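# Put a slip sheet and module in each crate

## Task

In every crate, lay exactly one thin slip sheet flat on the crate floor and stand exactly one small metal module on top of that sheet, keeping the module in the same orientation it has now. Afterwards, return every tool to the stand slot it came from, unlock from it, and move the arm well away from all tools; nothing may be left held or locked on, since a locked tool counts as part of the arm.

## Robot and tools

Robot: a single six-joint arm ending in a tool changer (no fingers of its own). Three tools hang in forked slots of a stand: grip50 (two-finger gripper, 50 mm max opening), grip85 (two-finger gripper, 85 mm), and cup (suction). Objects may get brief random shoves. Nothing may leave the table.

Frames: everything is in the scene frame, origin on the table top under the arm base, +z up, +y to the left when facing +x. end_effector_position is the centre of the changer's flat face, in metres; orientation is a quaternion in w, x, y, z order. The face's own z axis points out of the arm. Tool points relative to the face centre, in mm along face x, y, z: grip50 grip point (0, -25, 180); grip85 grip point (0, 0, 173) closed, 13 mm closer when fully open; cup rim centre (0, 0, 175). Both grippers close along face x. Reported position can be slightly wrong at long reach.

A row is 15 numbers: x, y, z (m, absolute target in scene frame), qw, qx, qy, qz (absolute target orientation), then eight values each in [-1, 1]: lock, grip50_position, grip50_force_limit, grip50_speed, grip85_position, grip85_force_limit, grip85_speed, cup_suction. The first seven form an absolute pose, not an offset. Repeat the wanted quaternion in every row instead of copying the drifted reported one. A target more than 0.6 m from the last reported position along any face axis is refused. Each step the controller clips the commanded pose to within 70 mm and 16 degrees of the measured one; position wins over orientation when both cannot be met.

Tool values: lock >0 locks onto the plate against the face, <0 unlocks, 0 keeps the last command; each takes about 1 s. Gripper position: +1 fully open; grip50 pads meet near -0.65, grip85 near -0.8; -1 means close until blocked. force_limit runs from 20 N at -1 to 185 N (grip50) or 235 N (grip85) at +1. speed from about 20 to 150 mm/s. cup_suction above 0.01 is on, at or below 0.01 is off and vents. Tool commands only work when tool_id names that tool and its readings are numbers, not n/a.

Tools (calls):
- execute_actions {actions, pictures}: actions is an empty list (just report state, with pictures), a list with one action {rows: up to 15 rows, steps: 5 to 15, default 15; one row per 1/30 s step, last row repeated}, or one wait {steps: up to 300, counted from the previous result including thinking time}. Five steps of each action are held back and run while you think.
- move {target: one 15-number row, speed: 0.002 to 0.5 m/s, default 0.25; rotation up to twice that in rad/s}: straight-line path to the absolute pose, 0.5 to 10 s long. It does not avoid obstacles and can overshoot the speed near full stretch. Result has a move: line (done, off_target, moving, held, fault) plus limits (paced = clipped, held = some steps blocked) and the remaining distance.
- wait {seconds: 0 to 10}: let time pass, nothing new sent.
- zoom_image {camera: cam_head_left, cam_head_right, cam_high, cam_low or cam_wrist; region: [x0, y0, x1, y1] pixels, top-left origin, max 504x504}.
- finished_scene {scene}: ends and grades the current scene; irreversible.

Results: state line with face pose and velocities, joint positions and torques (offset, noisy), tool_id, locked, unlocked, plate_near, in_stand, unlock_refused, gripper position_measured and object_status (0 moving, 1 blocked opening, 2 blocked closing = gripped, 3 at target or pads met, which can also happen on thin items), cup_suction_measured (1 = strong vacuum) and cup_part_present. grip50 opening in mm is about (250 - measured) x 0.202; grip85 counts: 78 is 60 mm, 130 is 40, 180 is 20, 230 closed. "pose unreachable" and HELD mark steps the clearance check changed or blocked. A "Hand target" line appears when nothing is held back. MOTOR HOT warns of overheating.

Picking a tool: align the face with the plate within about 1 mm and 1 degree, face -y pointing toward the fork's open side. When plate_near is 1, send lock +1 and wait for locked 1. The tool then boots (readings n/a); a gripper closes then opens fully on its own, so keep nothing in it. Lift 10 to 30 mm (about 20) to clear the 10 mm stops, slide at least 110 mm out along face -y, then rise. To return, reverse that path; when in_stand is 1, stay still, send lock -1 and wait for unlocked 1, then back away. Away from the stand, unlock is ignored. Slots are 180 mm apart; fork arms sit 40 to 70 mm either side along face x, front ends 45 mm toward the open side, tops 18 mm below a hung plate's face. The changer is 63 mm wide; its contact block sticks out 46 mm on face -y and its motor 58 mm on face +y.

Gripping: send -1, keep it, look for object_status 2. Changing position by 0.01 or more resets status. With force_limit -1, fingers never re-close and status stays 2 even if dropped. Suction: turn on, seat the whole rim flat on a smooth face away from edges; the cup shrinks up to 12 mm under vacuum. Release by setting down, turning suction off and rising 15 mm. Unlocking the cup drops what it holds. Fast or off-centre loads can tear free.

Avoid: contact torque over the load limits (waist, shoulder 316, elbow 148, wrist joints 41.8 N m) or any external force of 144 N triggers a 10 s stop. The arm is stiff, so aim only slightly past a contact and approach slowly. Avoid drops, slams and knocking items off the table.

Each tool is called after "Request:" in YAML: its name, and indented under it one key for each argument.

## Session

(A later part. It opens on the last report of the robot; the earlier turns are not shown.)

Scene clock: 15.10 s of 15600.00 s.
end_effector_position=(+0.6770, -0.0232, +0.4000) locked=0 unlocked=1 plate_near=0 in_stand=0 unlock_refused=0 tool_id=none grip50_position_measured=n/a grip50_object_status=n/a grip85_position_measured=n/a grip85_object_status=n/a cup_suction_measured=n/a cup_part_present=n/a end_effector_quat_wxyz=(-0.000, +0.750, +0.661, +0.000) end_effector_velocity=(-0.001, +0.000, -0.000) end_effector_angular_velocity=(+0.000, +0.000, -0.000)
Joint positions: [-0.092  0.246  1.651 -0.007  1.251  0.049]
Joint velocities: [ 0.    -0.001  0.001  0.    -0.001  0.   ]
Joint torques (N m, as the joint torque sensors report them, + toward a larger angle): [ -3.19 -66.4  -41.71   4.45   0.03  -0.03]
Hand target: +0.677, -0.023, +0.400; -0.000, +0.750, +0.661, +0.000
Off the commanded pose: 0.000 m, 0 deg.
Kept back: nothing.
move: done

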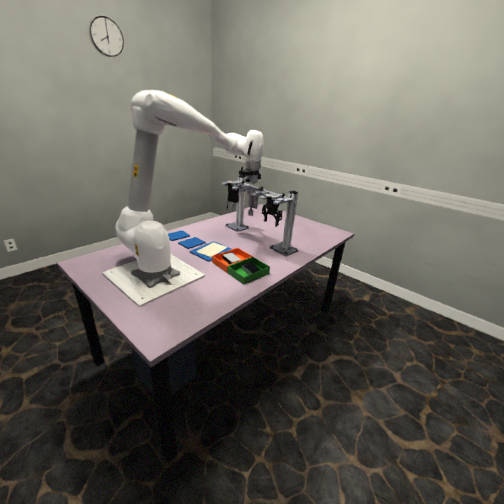

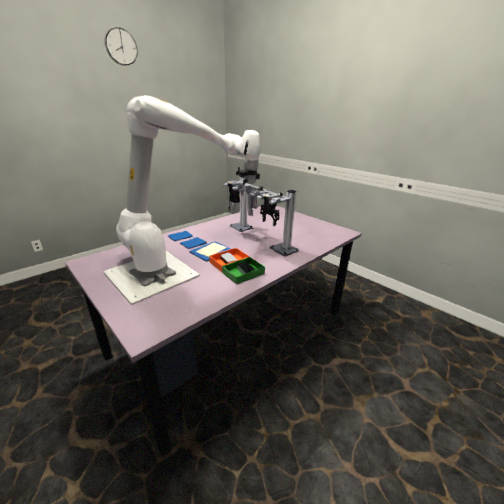

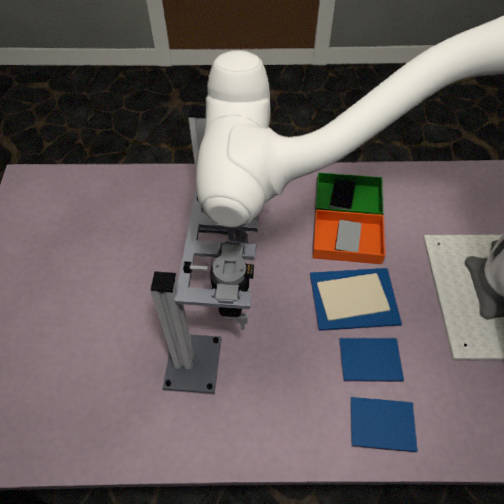

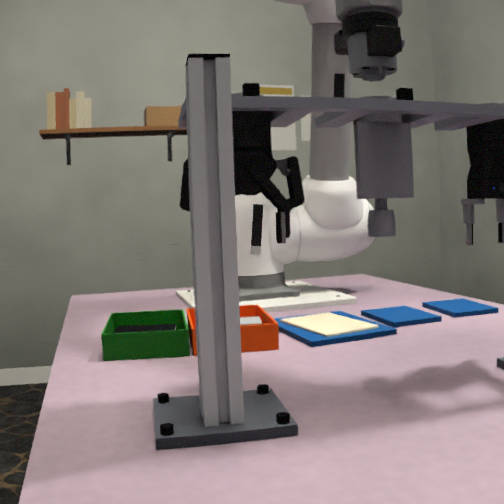

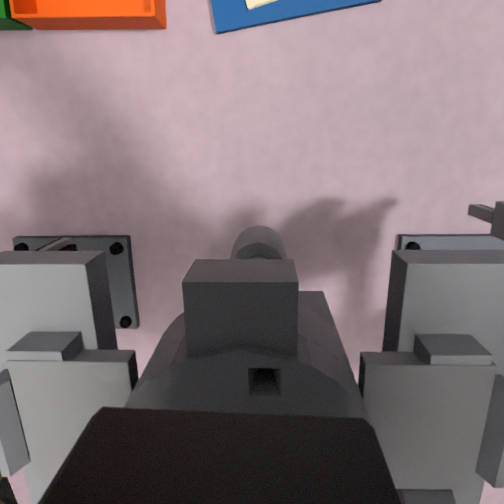

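Request:
move:
  target: [0.6897, -0.0211, 0.4298, 0, 0.7501, 0.6613, 0, 0, 0, 0, 0, 0, 0, 0, 0]
  speed: 0.1

Request:
move:
  target: [0.7123, 0.1575, 0.4298, 0, 0.7501, 0.6613, 0, 0, 0, 0, 0, 0, 0, 0, 0]
  speed: 0.15

Scene clock: 17.83 s of 15600.00 s.
end_effector_position=(+0.6897, -0.0211, +0.4297) locked=0 unlocked=1 plate_near=0 in_stand=0 unlock_refused=0 tool_id=none grip50_position_measured=n/a grip50_object_status=n/a grip85_position_measured=n/a grip85_object_status=n/a cup_suction_measured=n/a cup_part_present=n/a end_effector_quat_wxyz=(+0.000, +0.750, +0.661, -0.000) end_effector_velocity=(+0.001, -0.000, -0.000) end_effector_angular_velocity=(-0.000, -0.001, -0.000)
Joint positions: [-0.087  0.252  1.589 -0.007  1.308  0.053]
Joint velocities: [-0.     0.002 -0.001 -0.    -0.001  0.   ]
Joint torques (N m, as the joint torque sensors report them, + toward a larger angle): [ -2.92 -68.31 -43.97   4.48   0.1   -0.13]
Hand target: +0.690, -0.021, +0.430; +0.000, +0.750, +0.661, -0.000
Off the commanded pose: 0.000 m, 0 deg.
Kept back: nothing.
move: done

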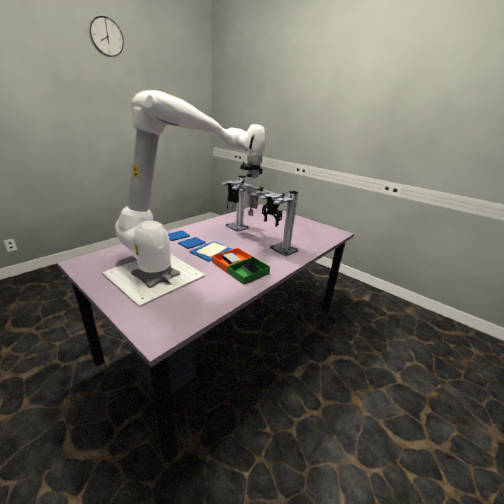

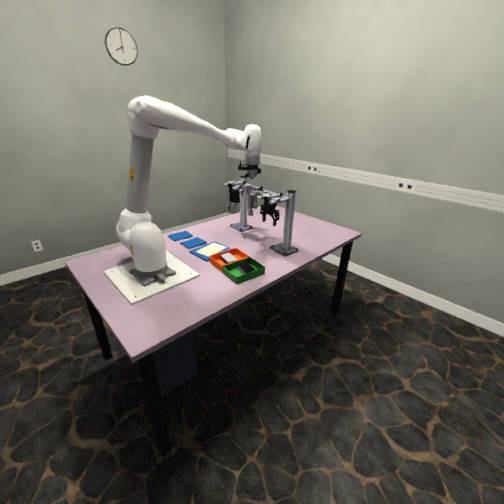

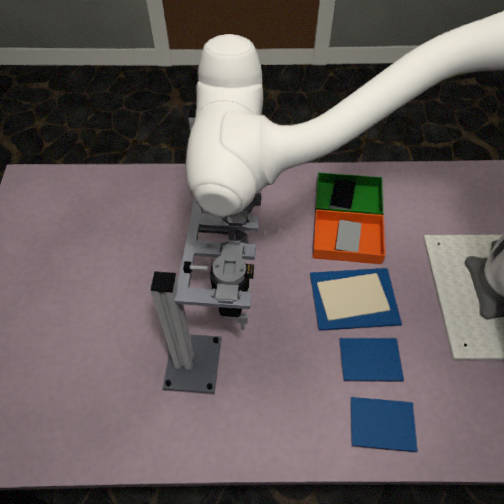

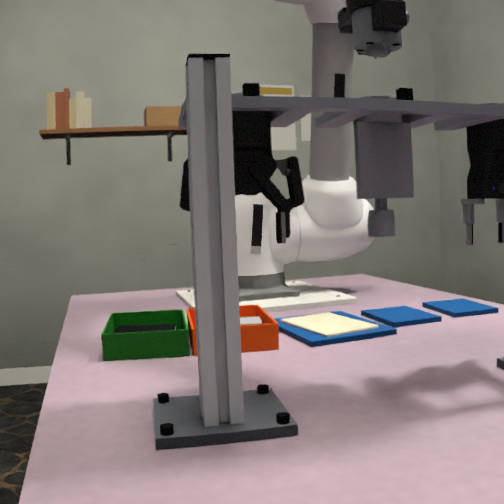

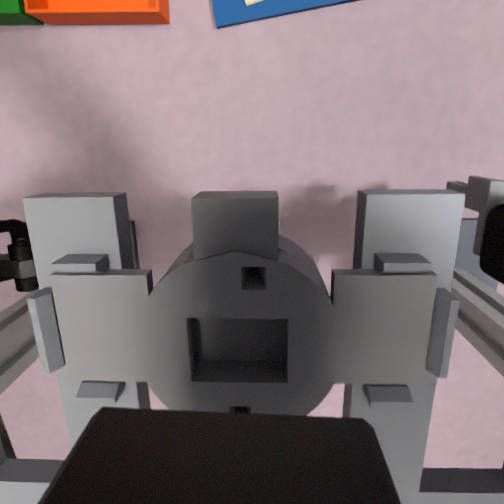

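Scene clock: 19.40 s of 15600.00 s.
end_effector_position=(+0.7126, +0.1576, +0.4297) locked=0 unlocked=1 plate_near=0 in_stand=0 unlock_refused=0 tool_id=none grip50_position_measured=n/a grip50_object_status=n/a grip85_position_measured=n/a grip85_object_status=n/a cup_suction_measured=n/a cup_part_present=n/a end_effector_quat_wxyz=(+0.000, +0.750, +0.661, +0.000) end_effector_velocity=(-0.000, +0.001, +0.000) end_effector_angular_velocity=(+0.000, -0.000, -0.000)
Joint positions: [ 0.162  0.316  1.507 -0.005  1.327  0.302]
Joint velocities: [ 0.001 -0.    -0.001  0.     0.001  0.001]
Joint torques (N m, as the joint torque sensors report them, + toward a larger angle): [ -3.14 -74.64 -44.35   4.43   0.02   0.01]
Hand target: +0.713, +0.158, +0.430; +0.000, +0.750, +0.661, +0.000
Off the commanded pose: 0.000 m, 0 deg.
Kept back: nothing.
move: done

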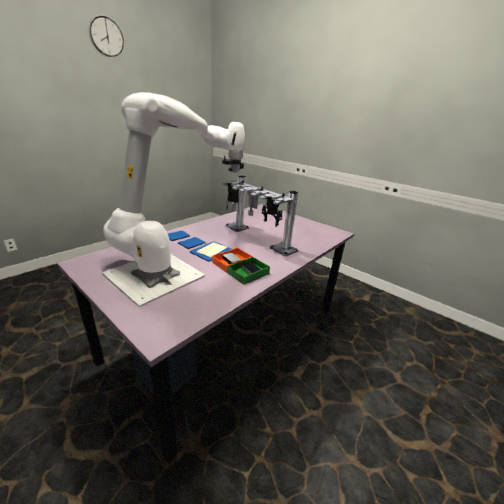

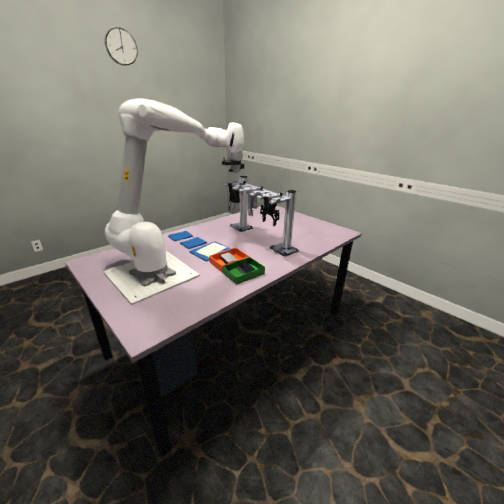

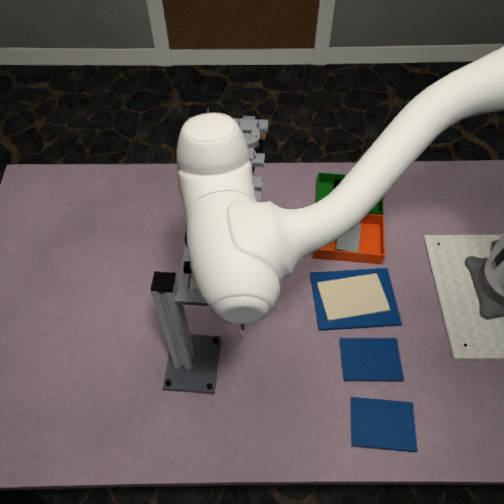

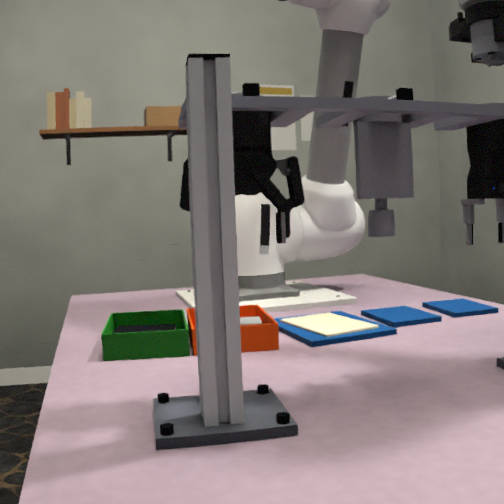

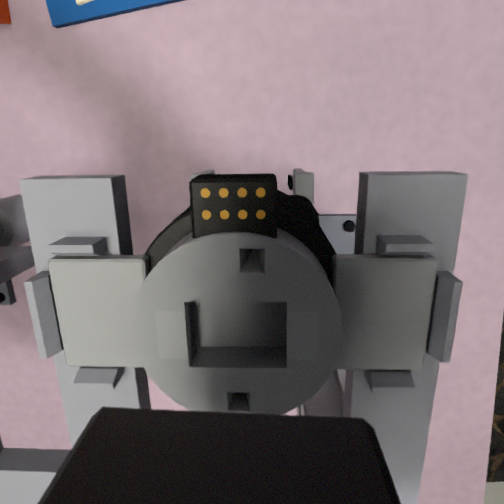

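Request:
move:
  target: [0.6764, -0.0224, 0.43, 0, 0.7394, 0.6733, 0, 0, 0, 0, 0, 0, 0, 0, 0]
  speed: 0.15

Request:
move:
  target: [0.6764, -0.0224, 0.388, 0, 0.7394, 0.6733, 0, 0, 0, 0, 0, 0, 0, 0, 0]
  speed: 0.04

Scene clock: 22.87 s of 15600.00 s.
end_effector_position=(+0.6761, -0.0225, +0.4301) locked=0 unlocked=1 plate_near=0 in_stand=0 unlock_refused=0 tool_id=none grip50_position_measured=n/a grip50_object_status=n/a grip85_position_measured=n/a grip85_object_status=n/a cup_suction_measured=n/a cup_part_present=n/a end_effector_quat_wxyz=(+0.000, +0.739, +0.673, -0.000) end_effector_velocity=(+0.000, -0.001, -0.001) end_effector_angular_velocity=(+0.000, +0.002, +0.000)
Joint positions: [-0.091  0.231  1.615 -0.008  1.303  0.017]
Joint velocities: [-0.001  0.002  0.    -0.    -0.    -0.001]
Joint torques (N m, as the joint torque sensors report them, + toward a larger angle): [ -1.96 -65.41 -43.29   4.48   0.01  -0.17]
Hand target: +0.676, -0.023, +0.430; -0.000, +0.739, +0.673, -0.000
Off the commanded pose: 0.000 m, 0 deg.
Kept back: nothing.
move: done

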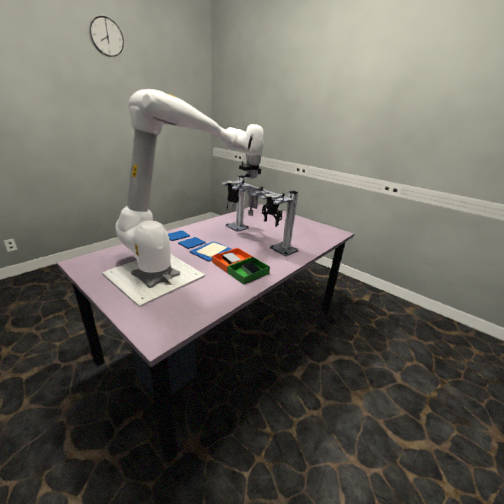

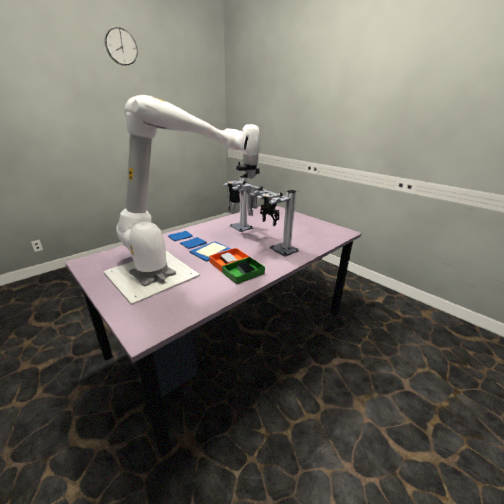

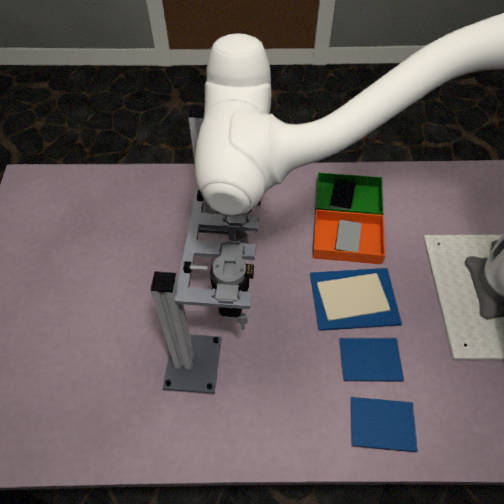

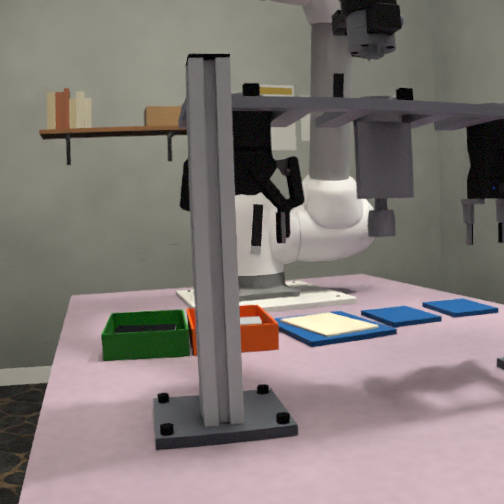

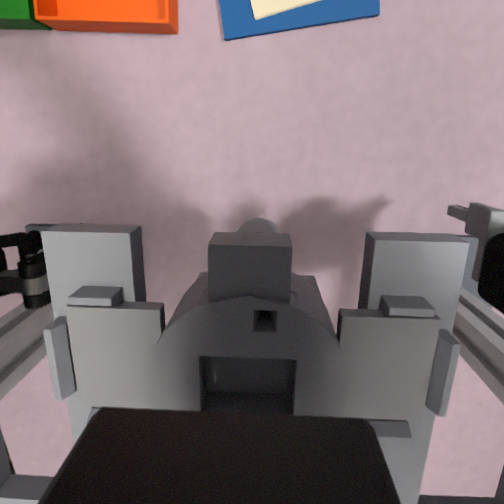

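Scene clock: 24.23 s of 15600.00 s.
end_effector_position=(+0.6764, -0.0224, +0.3880) locked=0 unlocked=1 plate_near=0 in_stand=0 unlock_refused=0 tool_id=none grip50_position_measured=n/a grip50_object_status=n/a grip85_position_measured=n/a grip85_object_status=n/a cup_suction_measured=n/a cup_part_present=n/a end_effector_quat_wxyz=(-0.000, +0.739, +0.673, +0.000) end_effector_velocity=(-0.000, +0.000, +0.000) end_effector_angular_velocity=(+0.000, -0.001, +0.000)
Joint positions: [-0.091  0.252  1.667 -0.007  1.229  0.018]
Joint velocities: [ 0.    -0.001  0.001  0.    -0.001 -0.   ]
Joint torques (N m, as the joint torque sensors report them, + toward a larger angle): [ -2.57 -66.83 -42.23   4.45   0.     0.03]
Hand target: +0.676, -0.022, +0.388; -0.000, +0.739, +0.673, +0.000
Off the commanded pose: 0.000 m, 0 deg.
Kept back: nothing.
move: done

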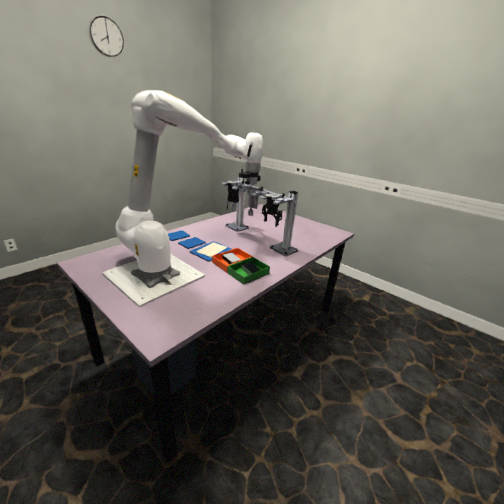

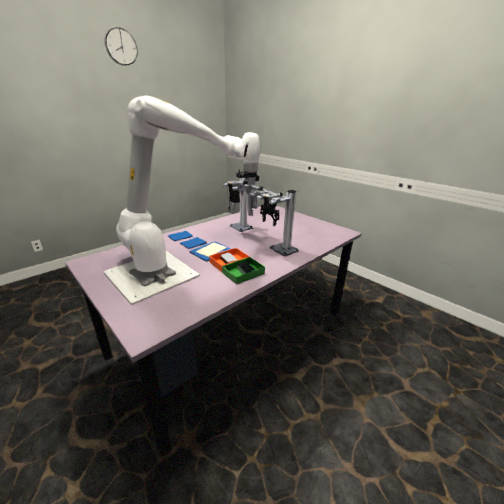

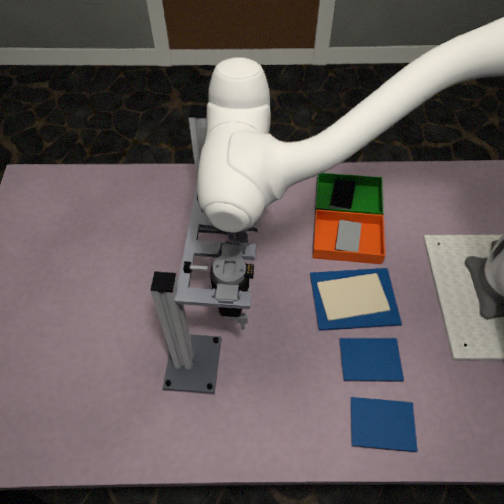

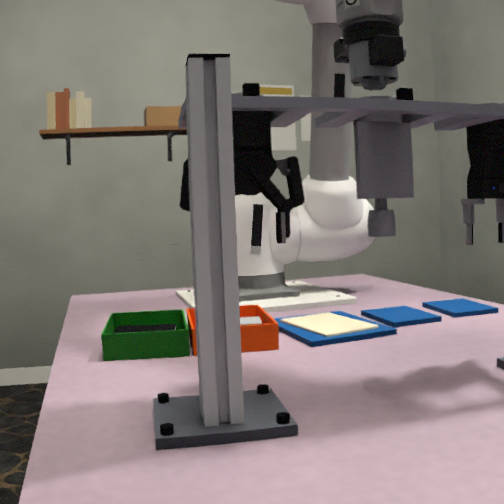

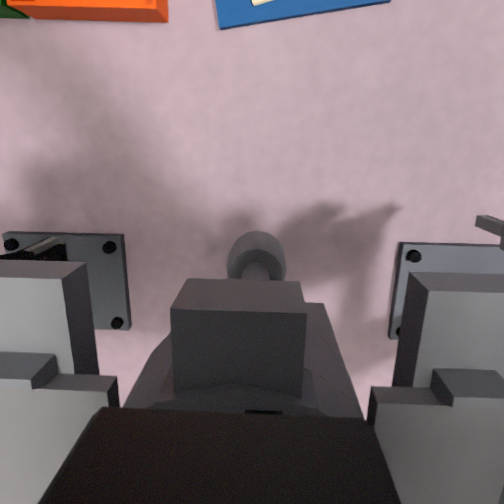

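Request:
zoom_image:
  camera: "cam_wrist"
  region: [90, 260, 390, 440]

Region (90, 260, 390, 440) of cam_wrist's 504x504 image, scaled by 1.680, with more detail than that image has; it fills the top 302 rows of this view, and the rest is white.

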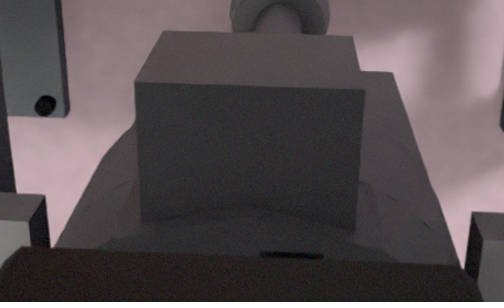

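Request:
move:
  target: [0.6763, -0.0234, 0.379, 0, 0.7394, 0.6733, 0, 0, 0, 0, 0, 0, 0, 0, 0]
  speed: 0.01

Request:
zoom_image:
  camera: "cam_wrist"
  region: [90, 260, 390, 440]

Request:
zoom_image:
  camera: "cam_low"
  region: [320, 30, 440, 150]

Scene clock: 27.93 s of 15600.00 s.
end_effector_position=(+0.6763, -0.0234, +0.3790) locked=0 unlocked=1 plate_near=0 in_stand=0 unlock_refused=0 tool_id=none grip50_position_measured=n/a grip50_object_status=n/a grip85_position_measured=n/a grip85_object_status=n/a cup_suction_measured=n/a cup_part_present=n/a end_effector_quat_wxyz=(-0.000, +0.739, +0.673, +0.000) end_effector_velocity=(-0.000, +0.000, +0.000) end_effector_angular_velocity=(+0.000, +0.001, -0.000)
Joint positions: [-0.093  0.257  1.678 -0.007  1.214  0.016]
Joint velocities: [-0.    -0.001  0.001  0.     0.001  0.   ]
Joint torques (N m, as the joint torque sensors report them, + toward a larger angle): [ -2.89 -67.94 -42.52   4.38  -0.01   0.  ]
Hand target: +0.676, -0.023, +0.379; -0.000, +0.739, +0.673, +0.000
Off the commanded pose: 0.000 m, 0 deg.
Kept back: nothing.
move: done

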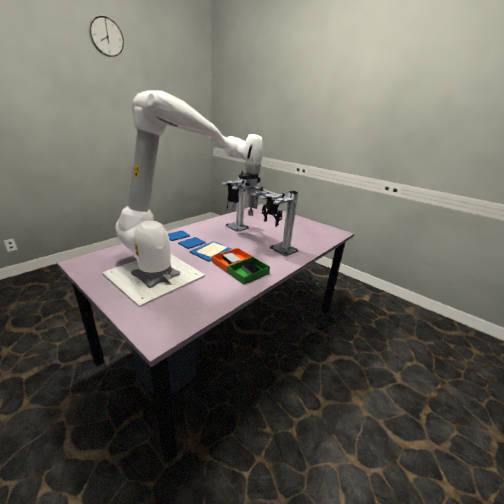

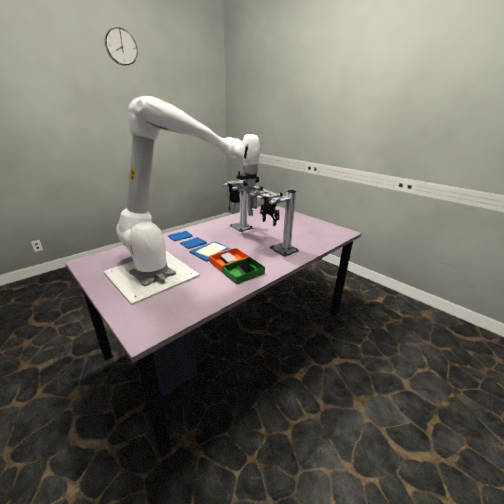

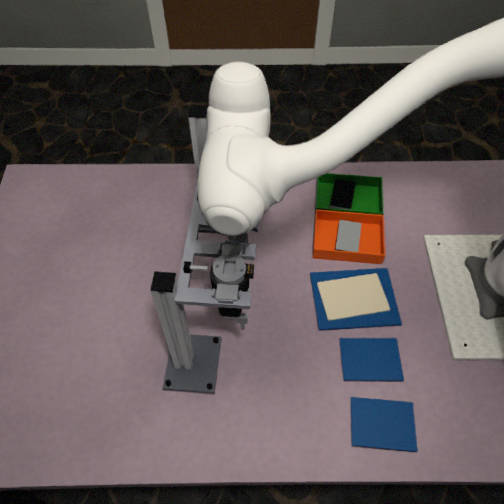

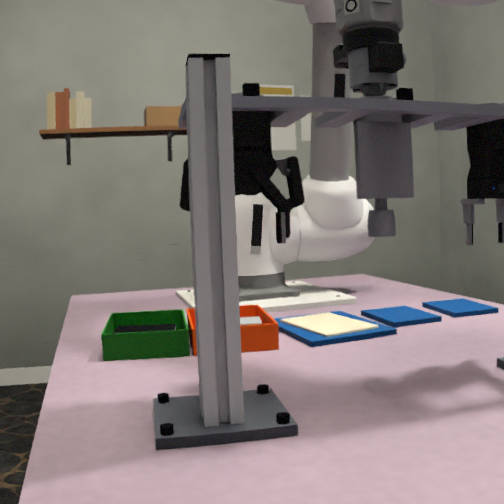

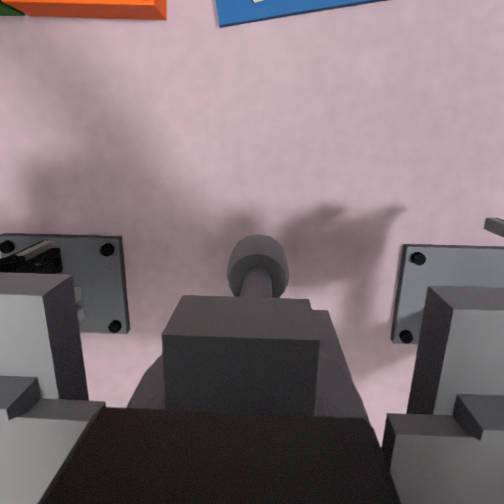

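Region (90, 260, 390, 440) of cam_wrist's 504x504 image, scaled by 1.680, with more detail than that image has; it fills the top 302 rows of this view, and the rest is white.

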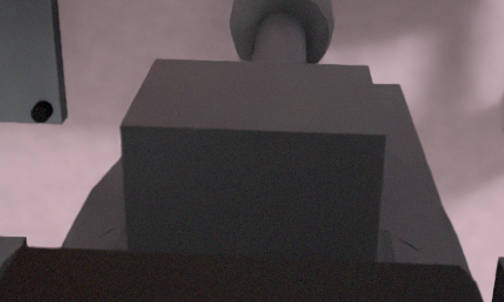

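Region (320, 30, 440, 150) of cam_low's 504x504 image, scaled by 4.200, with more detail than that image has.

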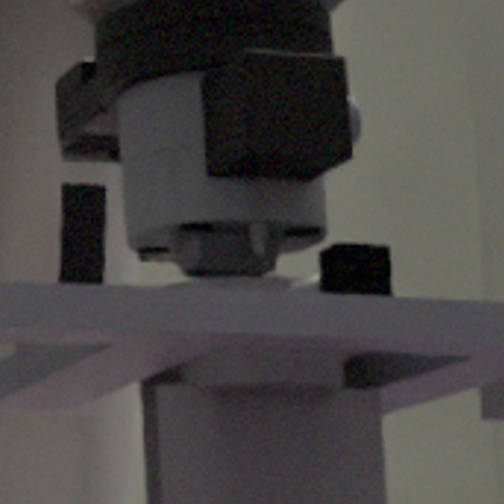

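Request:
move:
  target: [0.6763, -0.0234, 0.373, 0, 0.7394, 0.6733, 0, 0, 0, 0, 0, 0, 0, 0, 0]
  speed: 0.004

Request:
zoom_image:
  camera: "cam_wrist"
  region: [90, 260, 390, 440]

Scene clock: 30.23 s of 15600.00 s.
end_effector_position=(+0.6763, -0.0234, +0.3730) locked=0 unlocked=1 plate_near=0 in_stand=0 unlock_refused=0 tool_id=none grip50_position_measured=n/a grip50_object_status=n/a grip85_position_measured=n/a grip85_object_status=n/a cup_suction_measured=n/a cup_part_present=n/a end_effector_quat_wxyz=(-0.000, +0.739, +0.673, +0.000) end_effector_velocity=(-0.000, +0.000, +0.000) end_effector_angular_velocity=(+0.000, -0.001, +0.000)
Joint positions: [-0.093  0.26   1.685 -0.007  1.203  0.016]
Joint velocities: [-0.    -0.001  0.     0.    -0.    -0.   ]
Joint torques (N m, as the joint torque sensors report them, + toward a larger angle): [ -3.5  -67.38 -42.28   4.34   0.14  -0.06]
Hand target: +0.676, -0.023, +0.373; -0.000, +0.739, +0.673, +0.000
Off the commanded pose: 0.000 m, 0 deg.
Kept back: nothing.
move: done

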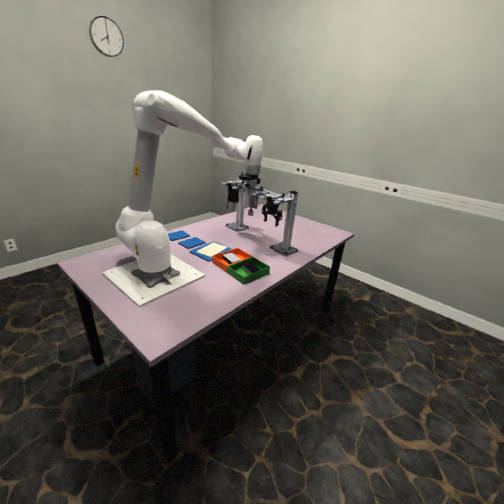

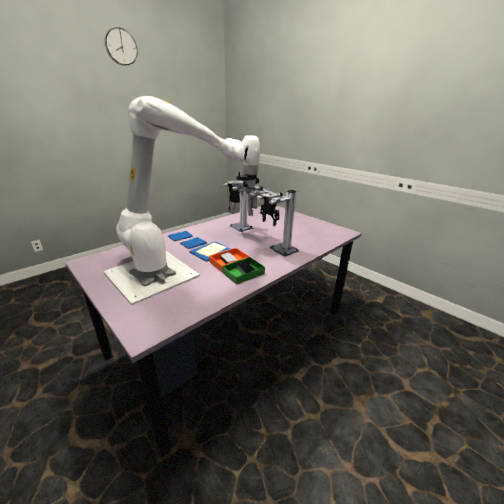

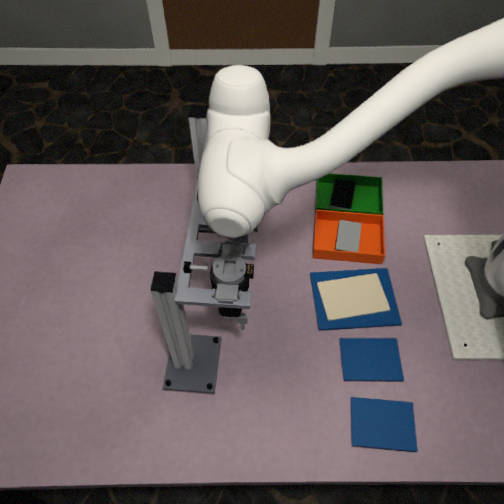

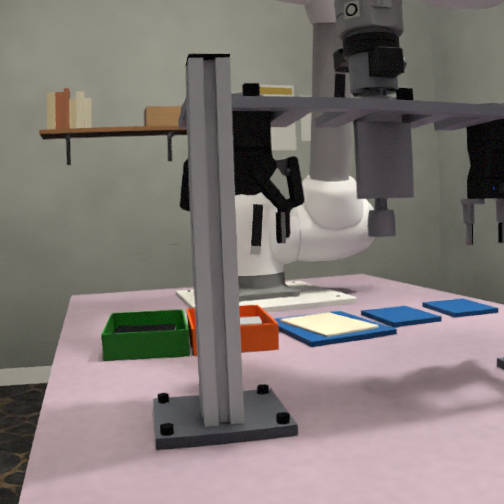

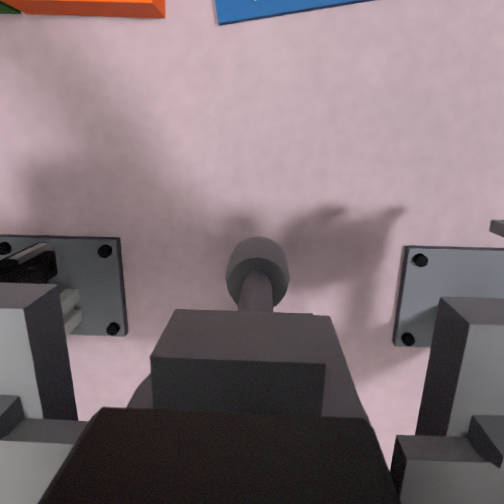

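Region (90, 260, 390, 440) of cam_wrist's 504x504 image, scaled by 1.680, with more detail than that image has; it fills the top 302 rows of this view, and the rest is white.

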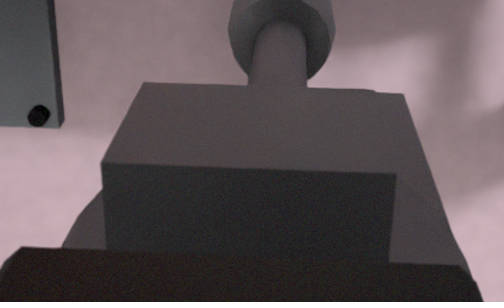

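Request:
move:
  target: [0.6763, -0.0234, 0.368, 0, 0.7394, 0.6733, 0, 0, 0, 0, 0, 0, 0, 0, 0]
  speed: 0.004

Scene clock: 41.57 s of 15600.00 s.
end_effector_position=(+0.6767, -0.0234, +0.3710) locked=0 unlocked=1 plate_near=0 in_stand=0 unlock_refused=0 tool_id=none grip50_position_measured=n/a grip50_object_status=n/a grip85_position_measured=n/a grip85_object_status=n/a cup_suction_measured=n/a cup_part_present=n/a end_effector_quat_wxyz=(+0.001, +0.739, +0.673, +0.001) end_effector_velocity=(-0.000, -0.000, +0.001) end_effector_angular_velocity=(-0.000, -0.002, -0.000)
Joint positions: [-0.093  0.261  1.688 -0.007  1.197  0.016]
Joint velocities: [-0.    -0.001  0.    -0.    -0.001  0.   ]
Joint torques (N m, as the joint torque sensors report them, + toward a larger angle): [ -3.49 -55.06 -33.34   4.41  -0.4   -0.09]
Hand target: +0.677, -0.023, +0.371; +0.001, +0.739, +0.673, +0.001
Off the commanded pose: 0.003 m, 0 deg.
FORCE FAULT: contact force on the arm reached its limit, and the arm stopped for 10 seconds. The contact can be on any part of the arm, not only on its tool. The arm's remaining commands of this call were not run. The arm holds still and accepts commands again. Move the arm away from the contact; if what it grips holds it there, let go first. Pushing or pulling that hard again can fault the arm again.
Kept back: nothing.
move: fault

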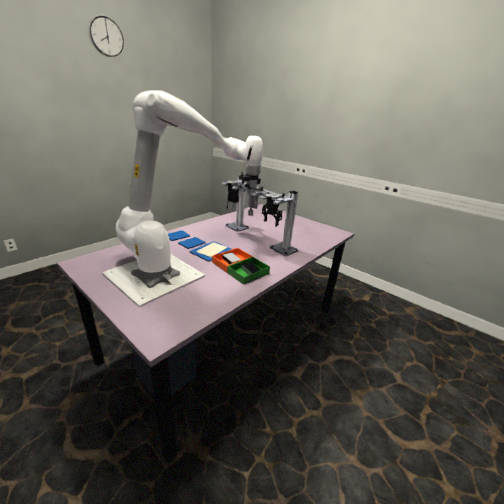

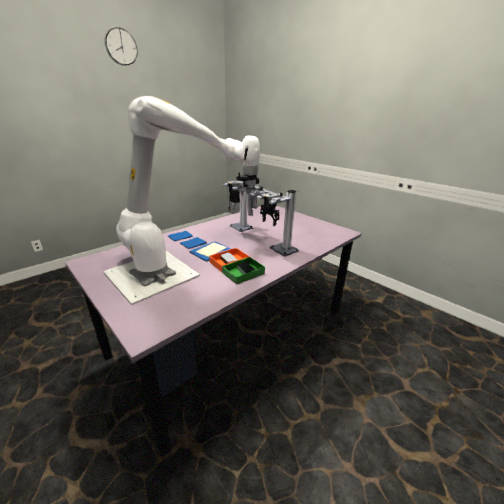

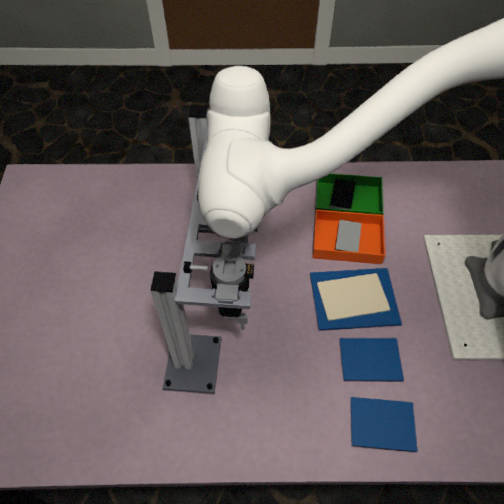

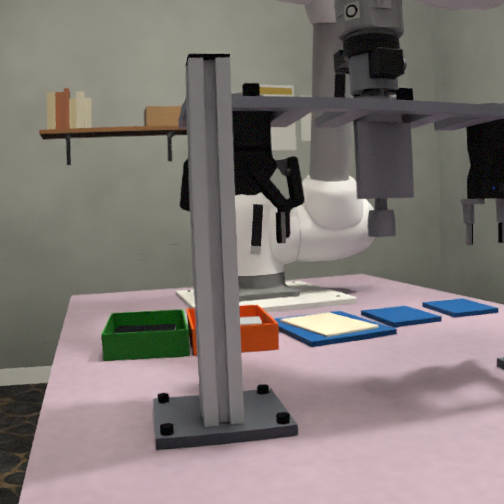

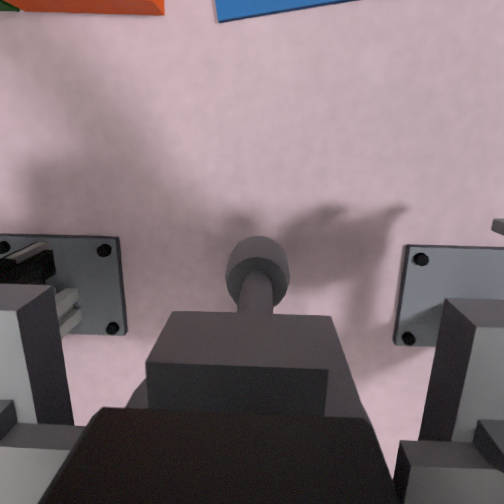

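Request:
zoom_image:
  camera: "cam_low"
  region: [340, 60, 420, 130]

Request:
zoom_image:
  camera: "cam_wrist"
  region: [90, 260, 390, 440]

Region (340, 60, 420, 130) of cam_low's 504x504 image, scaled by 6.300, with more detail than that image has; it fills the top 441 rows of this view, and the rest is white.

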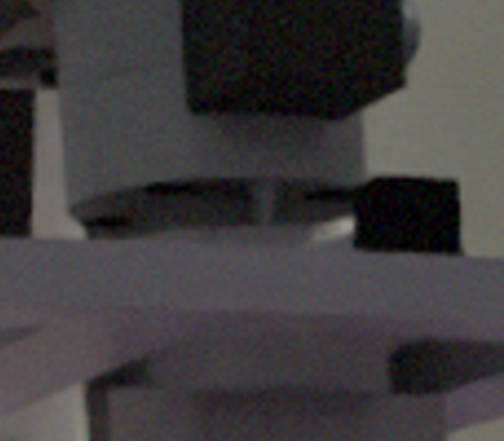

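Region (90, 260, 390, 440) of cam_wrist's 504x504 image, scaled by 1.680, with more detail than that image has; it fills the top 302 rows of this view, and the rest is white.

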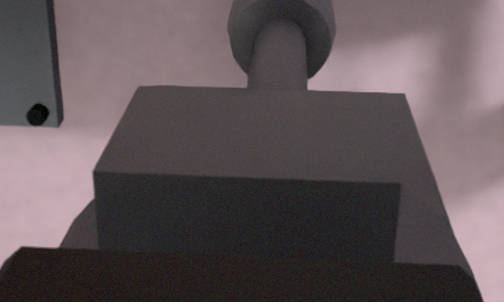

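Request:
move:
  target: [0.6763, -0.0234, 0.47, 0, 0.7394, 0.6733, 0, 0, 0, 0, 0, 0, 0, 0, 0]
  speed: 0.1

Request:
zoom_image:
  camera: "cam_wrist"
  region: [150, 240, 350, 420]

Request:
move:
  target: [0.6763, -0.0234, 0.47, 0, -0.6733, 0.7394, 0, 0, 0, 0, 0, 0, 0, 0, 0]
  speed: 0.5

Request:
zoom_image:
  camera: "cam_wrist"
  region: [150, 240, 350, 420]

Scene clock: 44.27 s of 15600.00 s.
end_effector_position=(+0.6764, -0.0234, +0.4700) locked=0 unlocked=1 plate_near=0 in_stand=0 unlock_refused=0 tool_id=none grip50_position_measured=n/a grip50_object_status=n/a grip85_position_measured=n/a grip85_object_status=n/a cup_suction_measured=n/a cup_part_present=n/a end_effector_quat_wxyz=(+0.000, +0.739, +0.673, -0.000) end_effector_velocity=(-0.000, +0.000, +0.001) end_effector_angular_velocity=(+0.000, +0.001, -0.000)
Joint positions: [-0.092  0.216  1.559 -0.007  1.372  0.016]
Joint velocities: [ 0.    -0.    -0.001  0.     0.002  0.   ]
Joint torques (N m, as the joint torque sensors report them, + toward a larger angle): [ -3.43 -65.28 -43.67   4.6    0.01   0.02]
Hand target: +0.676, -0.023, +0.470; +0.000, +0.739, +0.673, -0.000
Off the commanded pose: 0.000 m, 0 deg.
Kept back: nothing.
move: done

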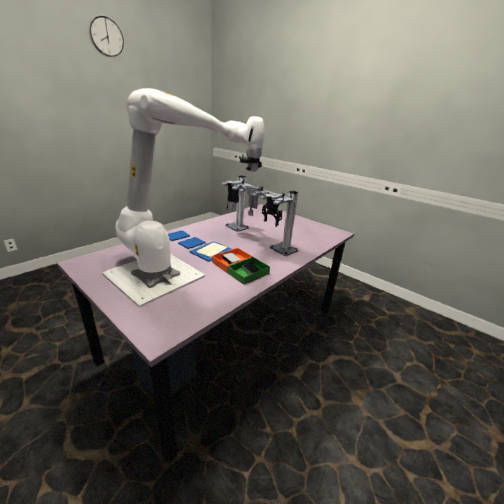

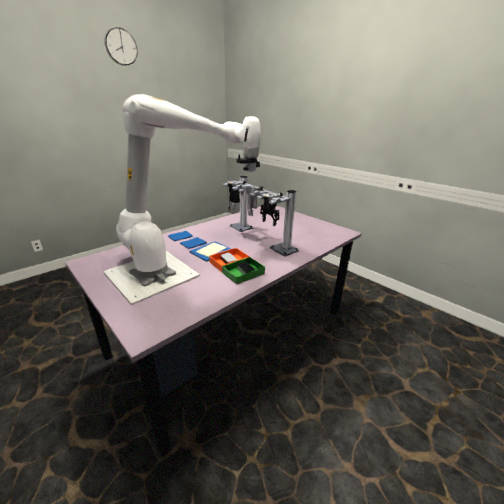

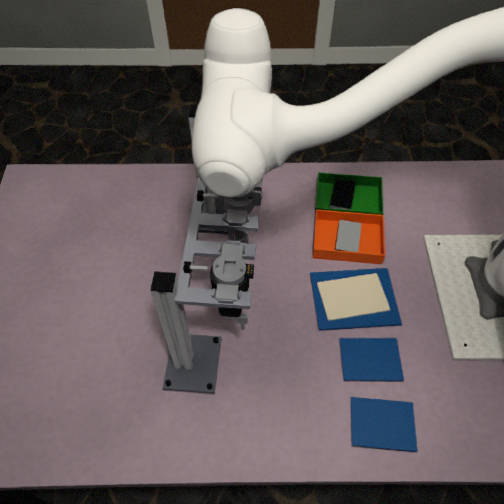

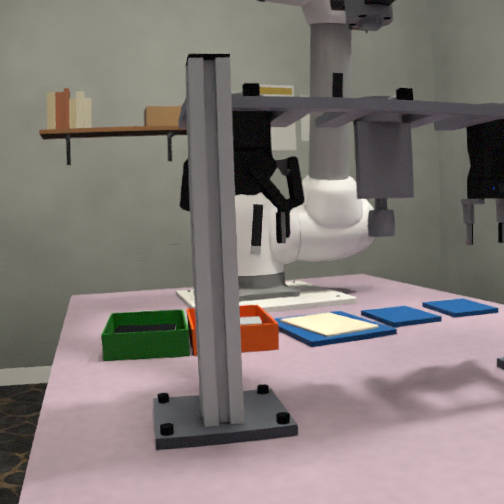

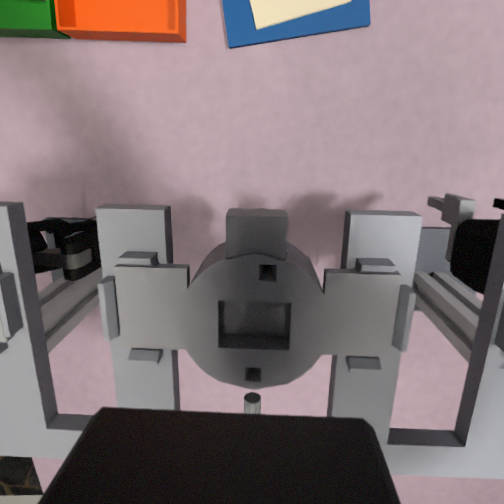

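Region (150, 240, 350, 420) of cam_wrist's 504x504 image, scaled by 2.520, with more detail than that image has; it fills the top 454 rows of this view, and the rest is white.

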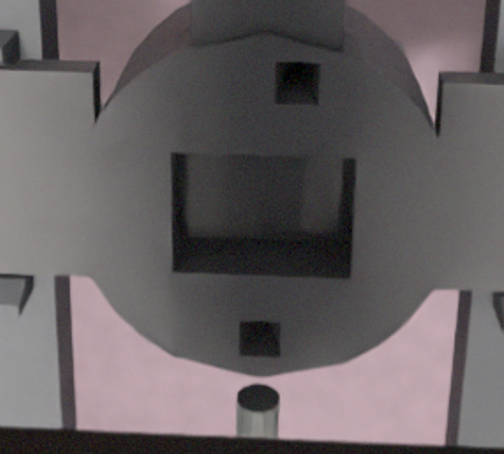

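Scene clock: 47.93 s of 15600.00 s.
end_effector_position=(+0.6763, -0.0234, +0.4701) locked=0 unlocked=1 plate_near=0 in_stand=0 unlock_refused=0 tool_id=none grip50_position_measured=n/a grip50_object_status=n/a grip85_position_measured=n/a grip85_object_status=n/a cup_suction_measured=n/a cup_part_present=n/a end_effector_quat_wxyz=(+0.000, -0.673, +0.739, -0.000) end_effector_velocity=(+0.001, +0.000, -0.002) end_effector_angular_velocity=(+0.000, +0.003, -0.003)
Joint positions: [-0.092  0.216  1.56  -0.007  1.372  3.157]
Joint velocities: [ 0.     0.003 -0.    -0.     0.001  0.003]
Joint torques (N m, as the joint torque sensors report them, + toward a larger angle): [ -2.34 -65.44 -44.     4.61  -0.12   0.2 ]
Hand target: +0.676, -0.023, +0.470; +0.000, -0.673, +0.739, -0.000
Off the commanded pose: 0.000 m, 0 deg.
Kept back: nothing.
move: done

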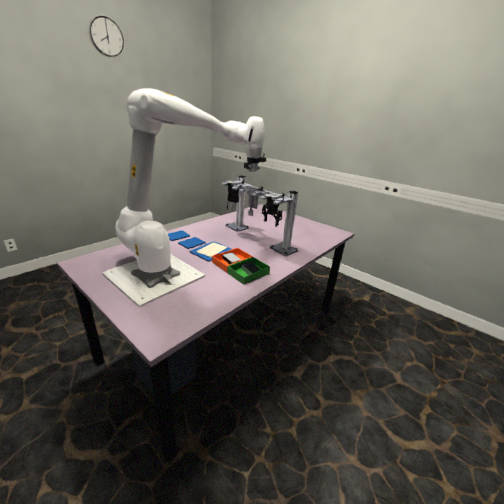

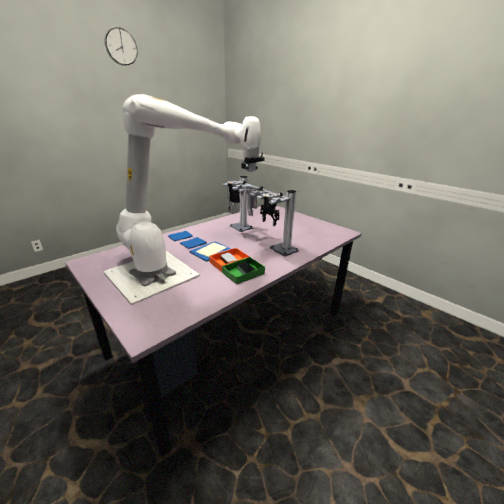

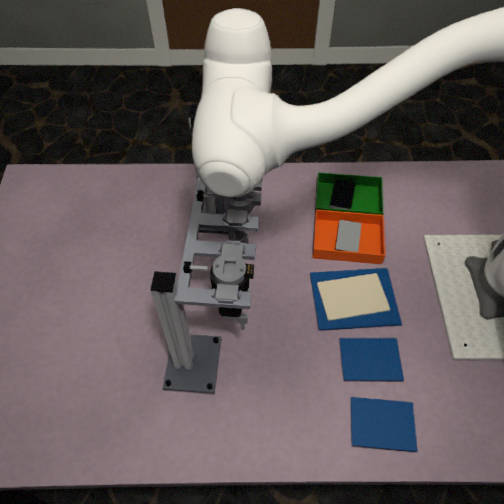

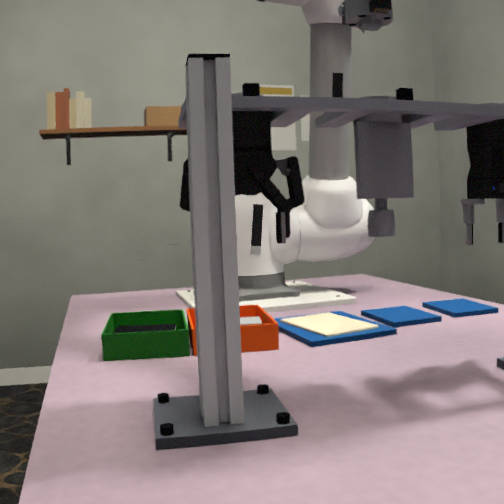

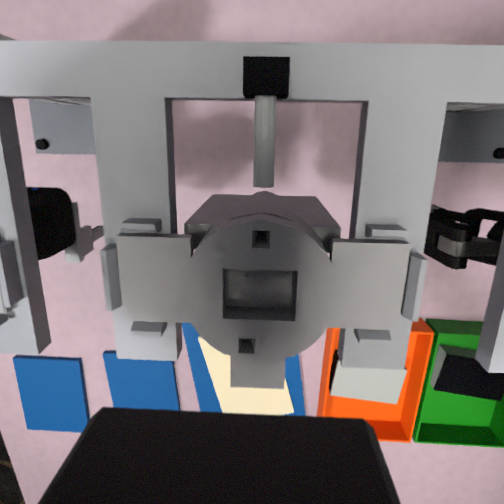

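Region (150, 240, 350, 420) of cam_wrist's 504x504 image, scaled by 2.520, with more detail than that image has; it fills the top 454 rows of this view, and the rest is white.

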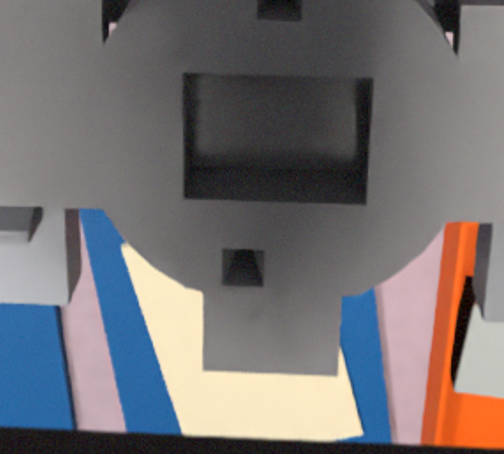

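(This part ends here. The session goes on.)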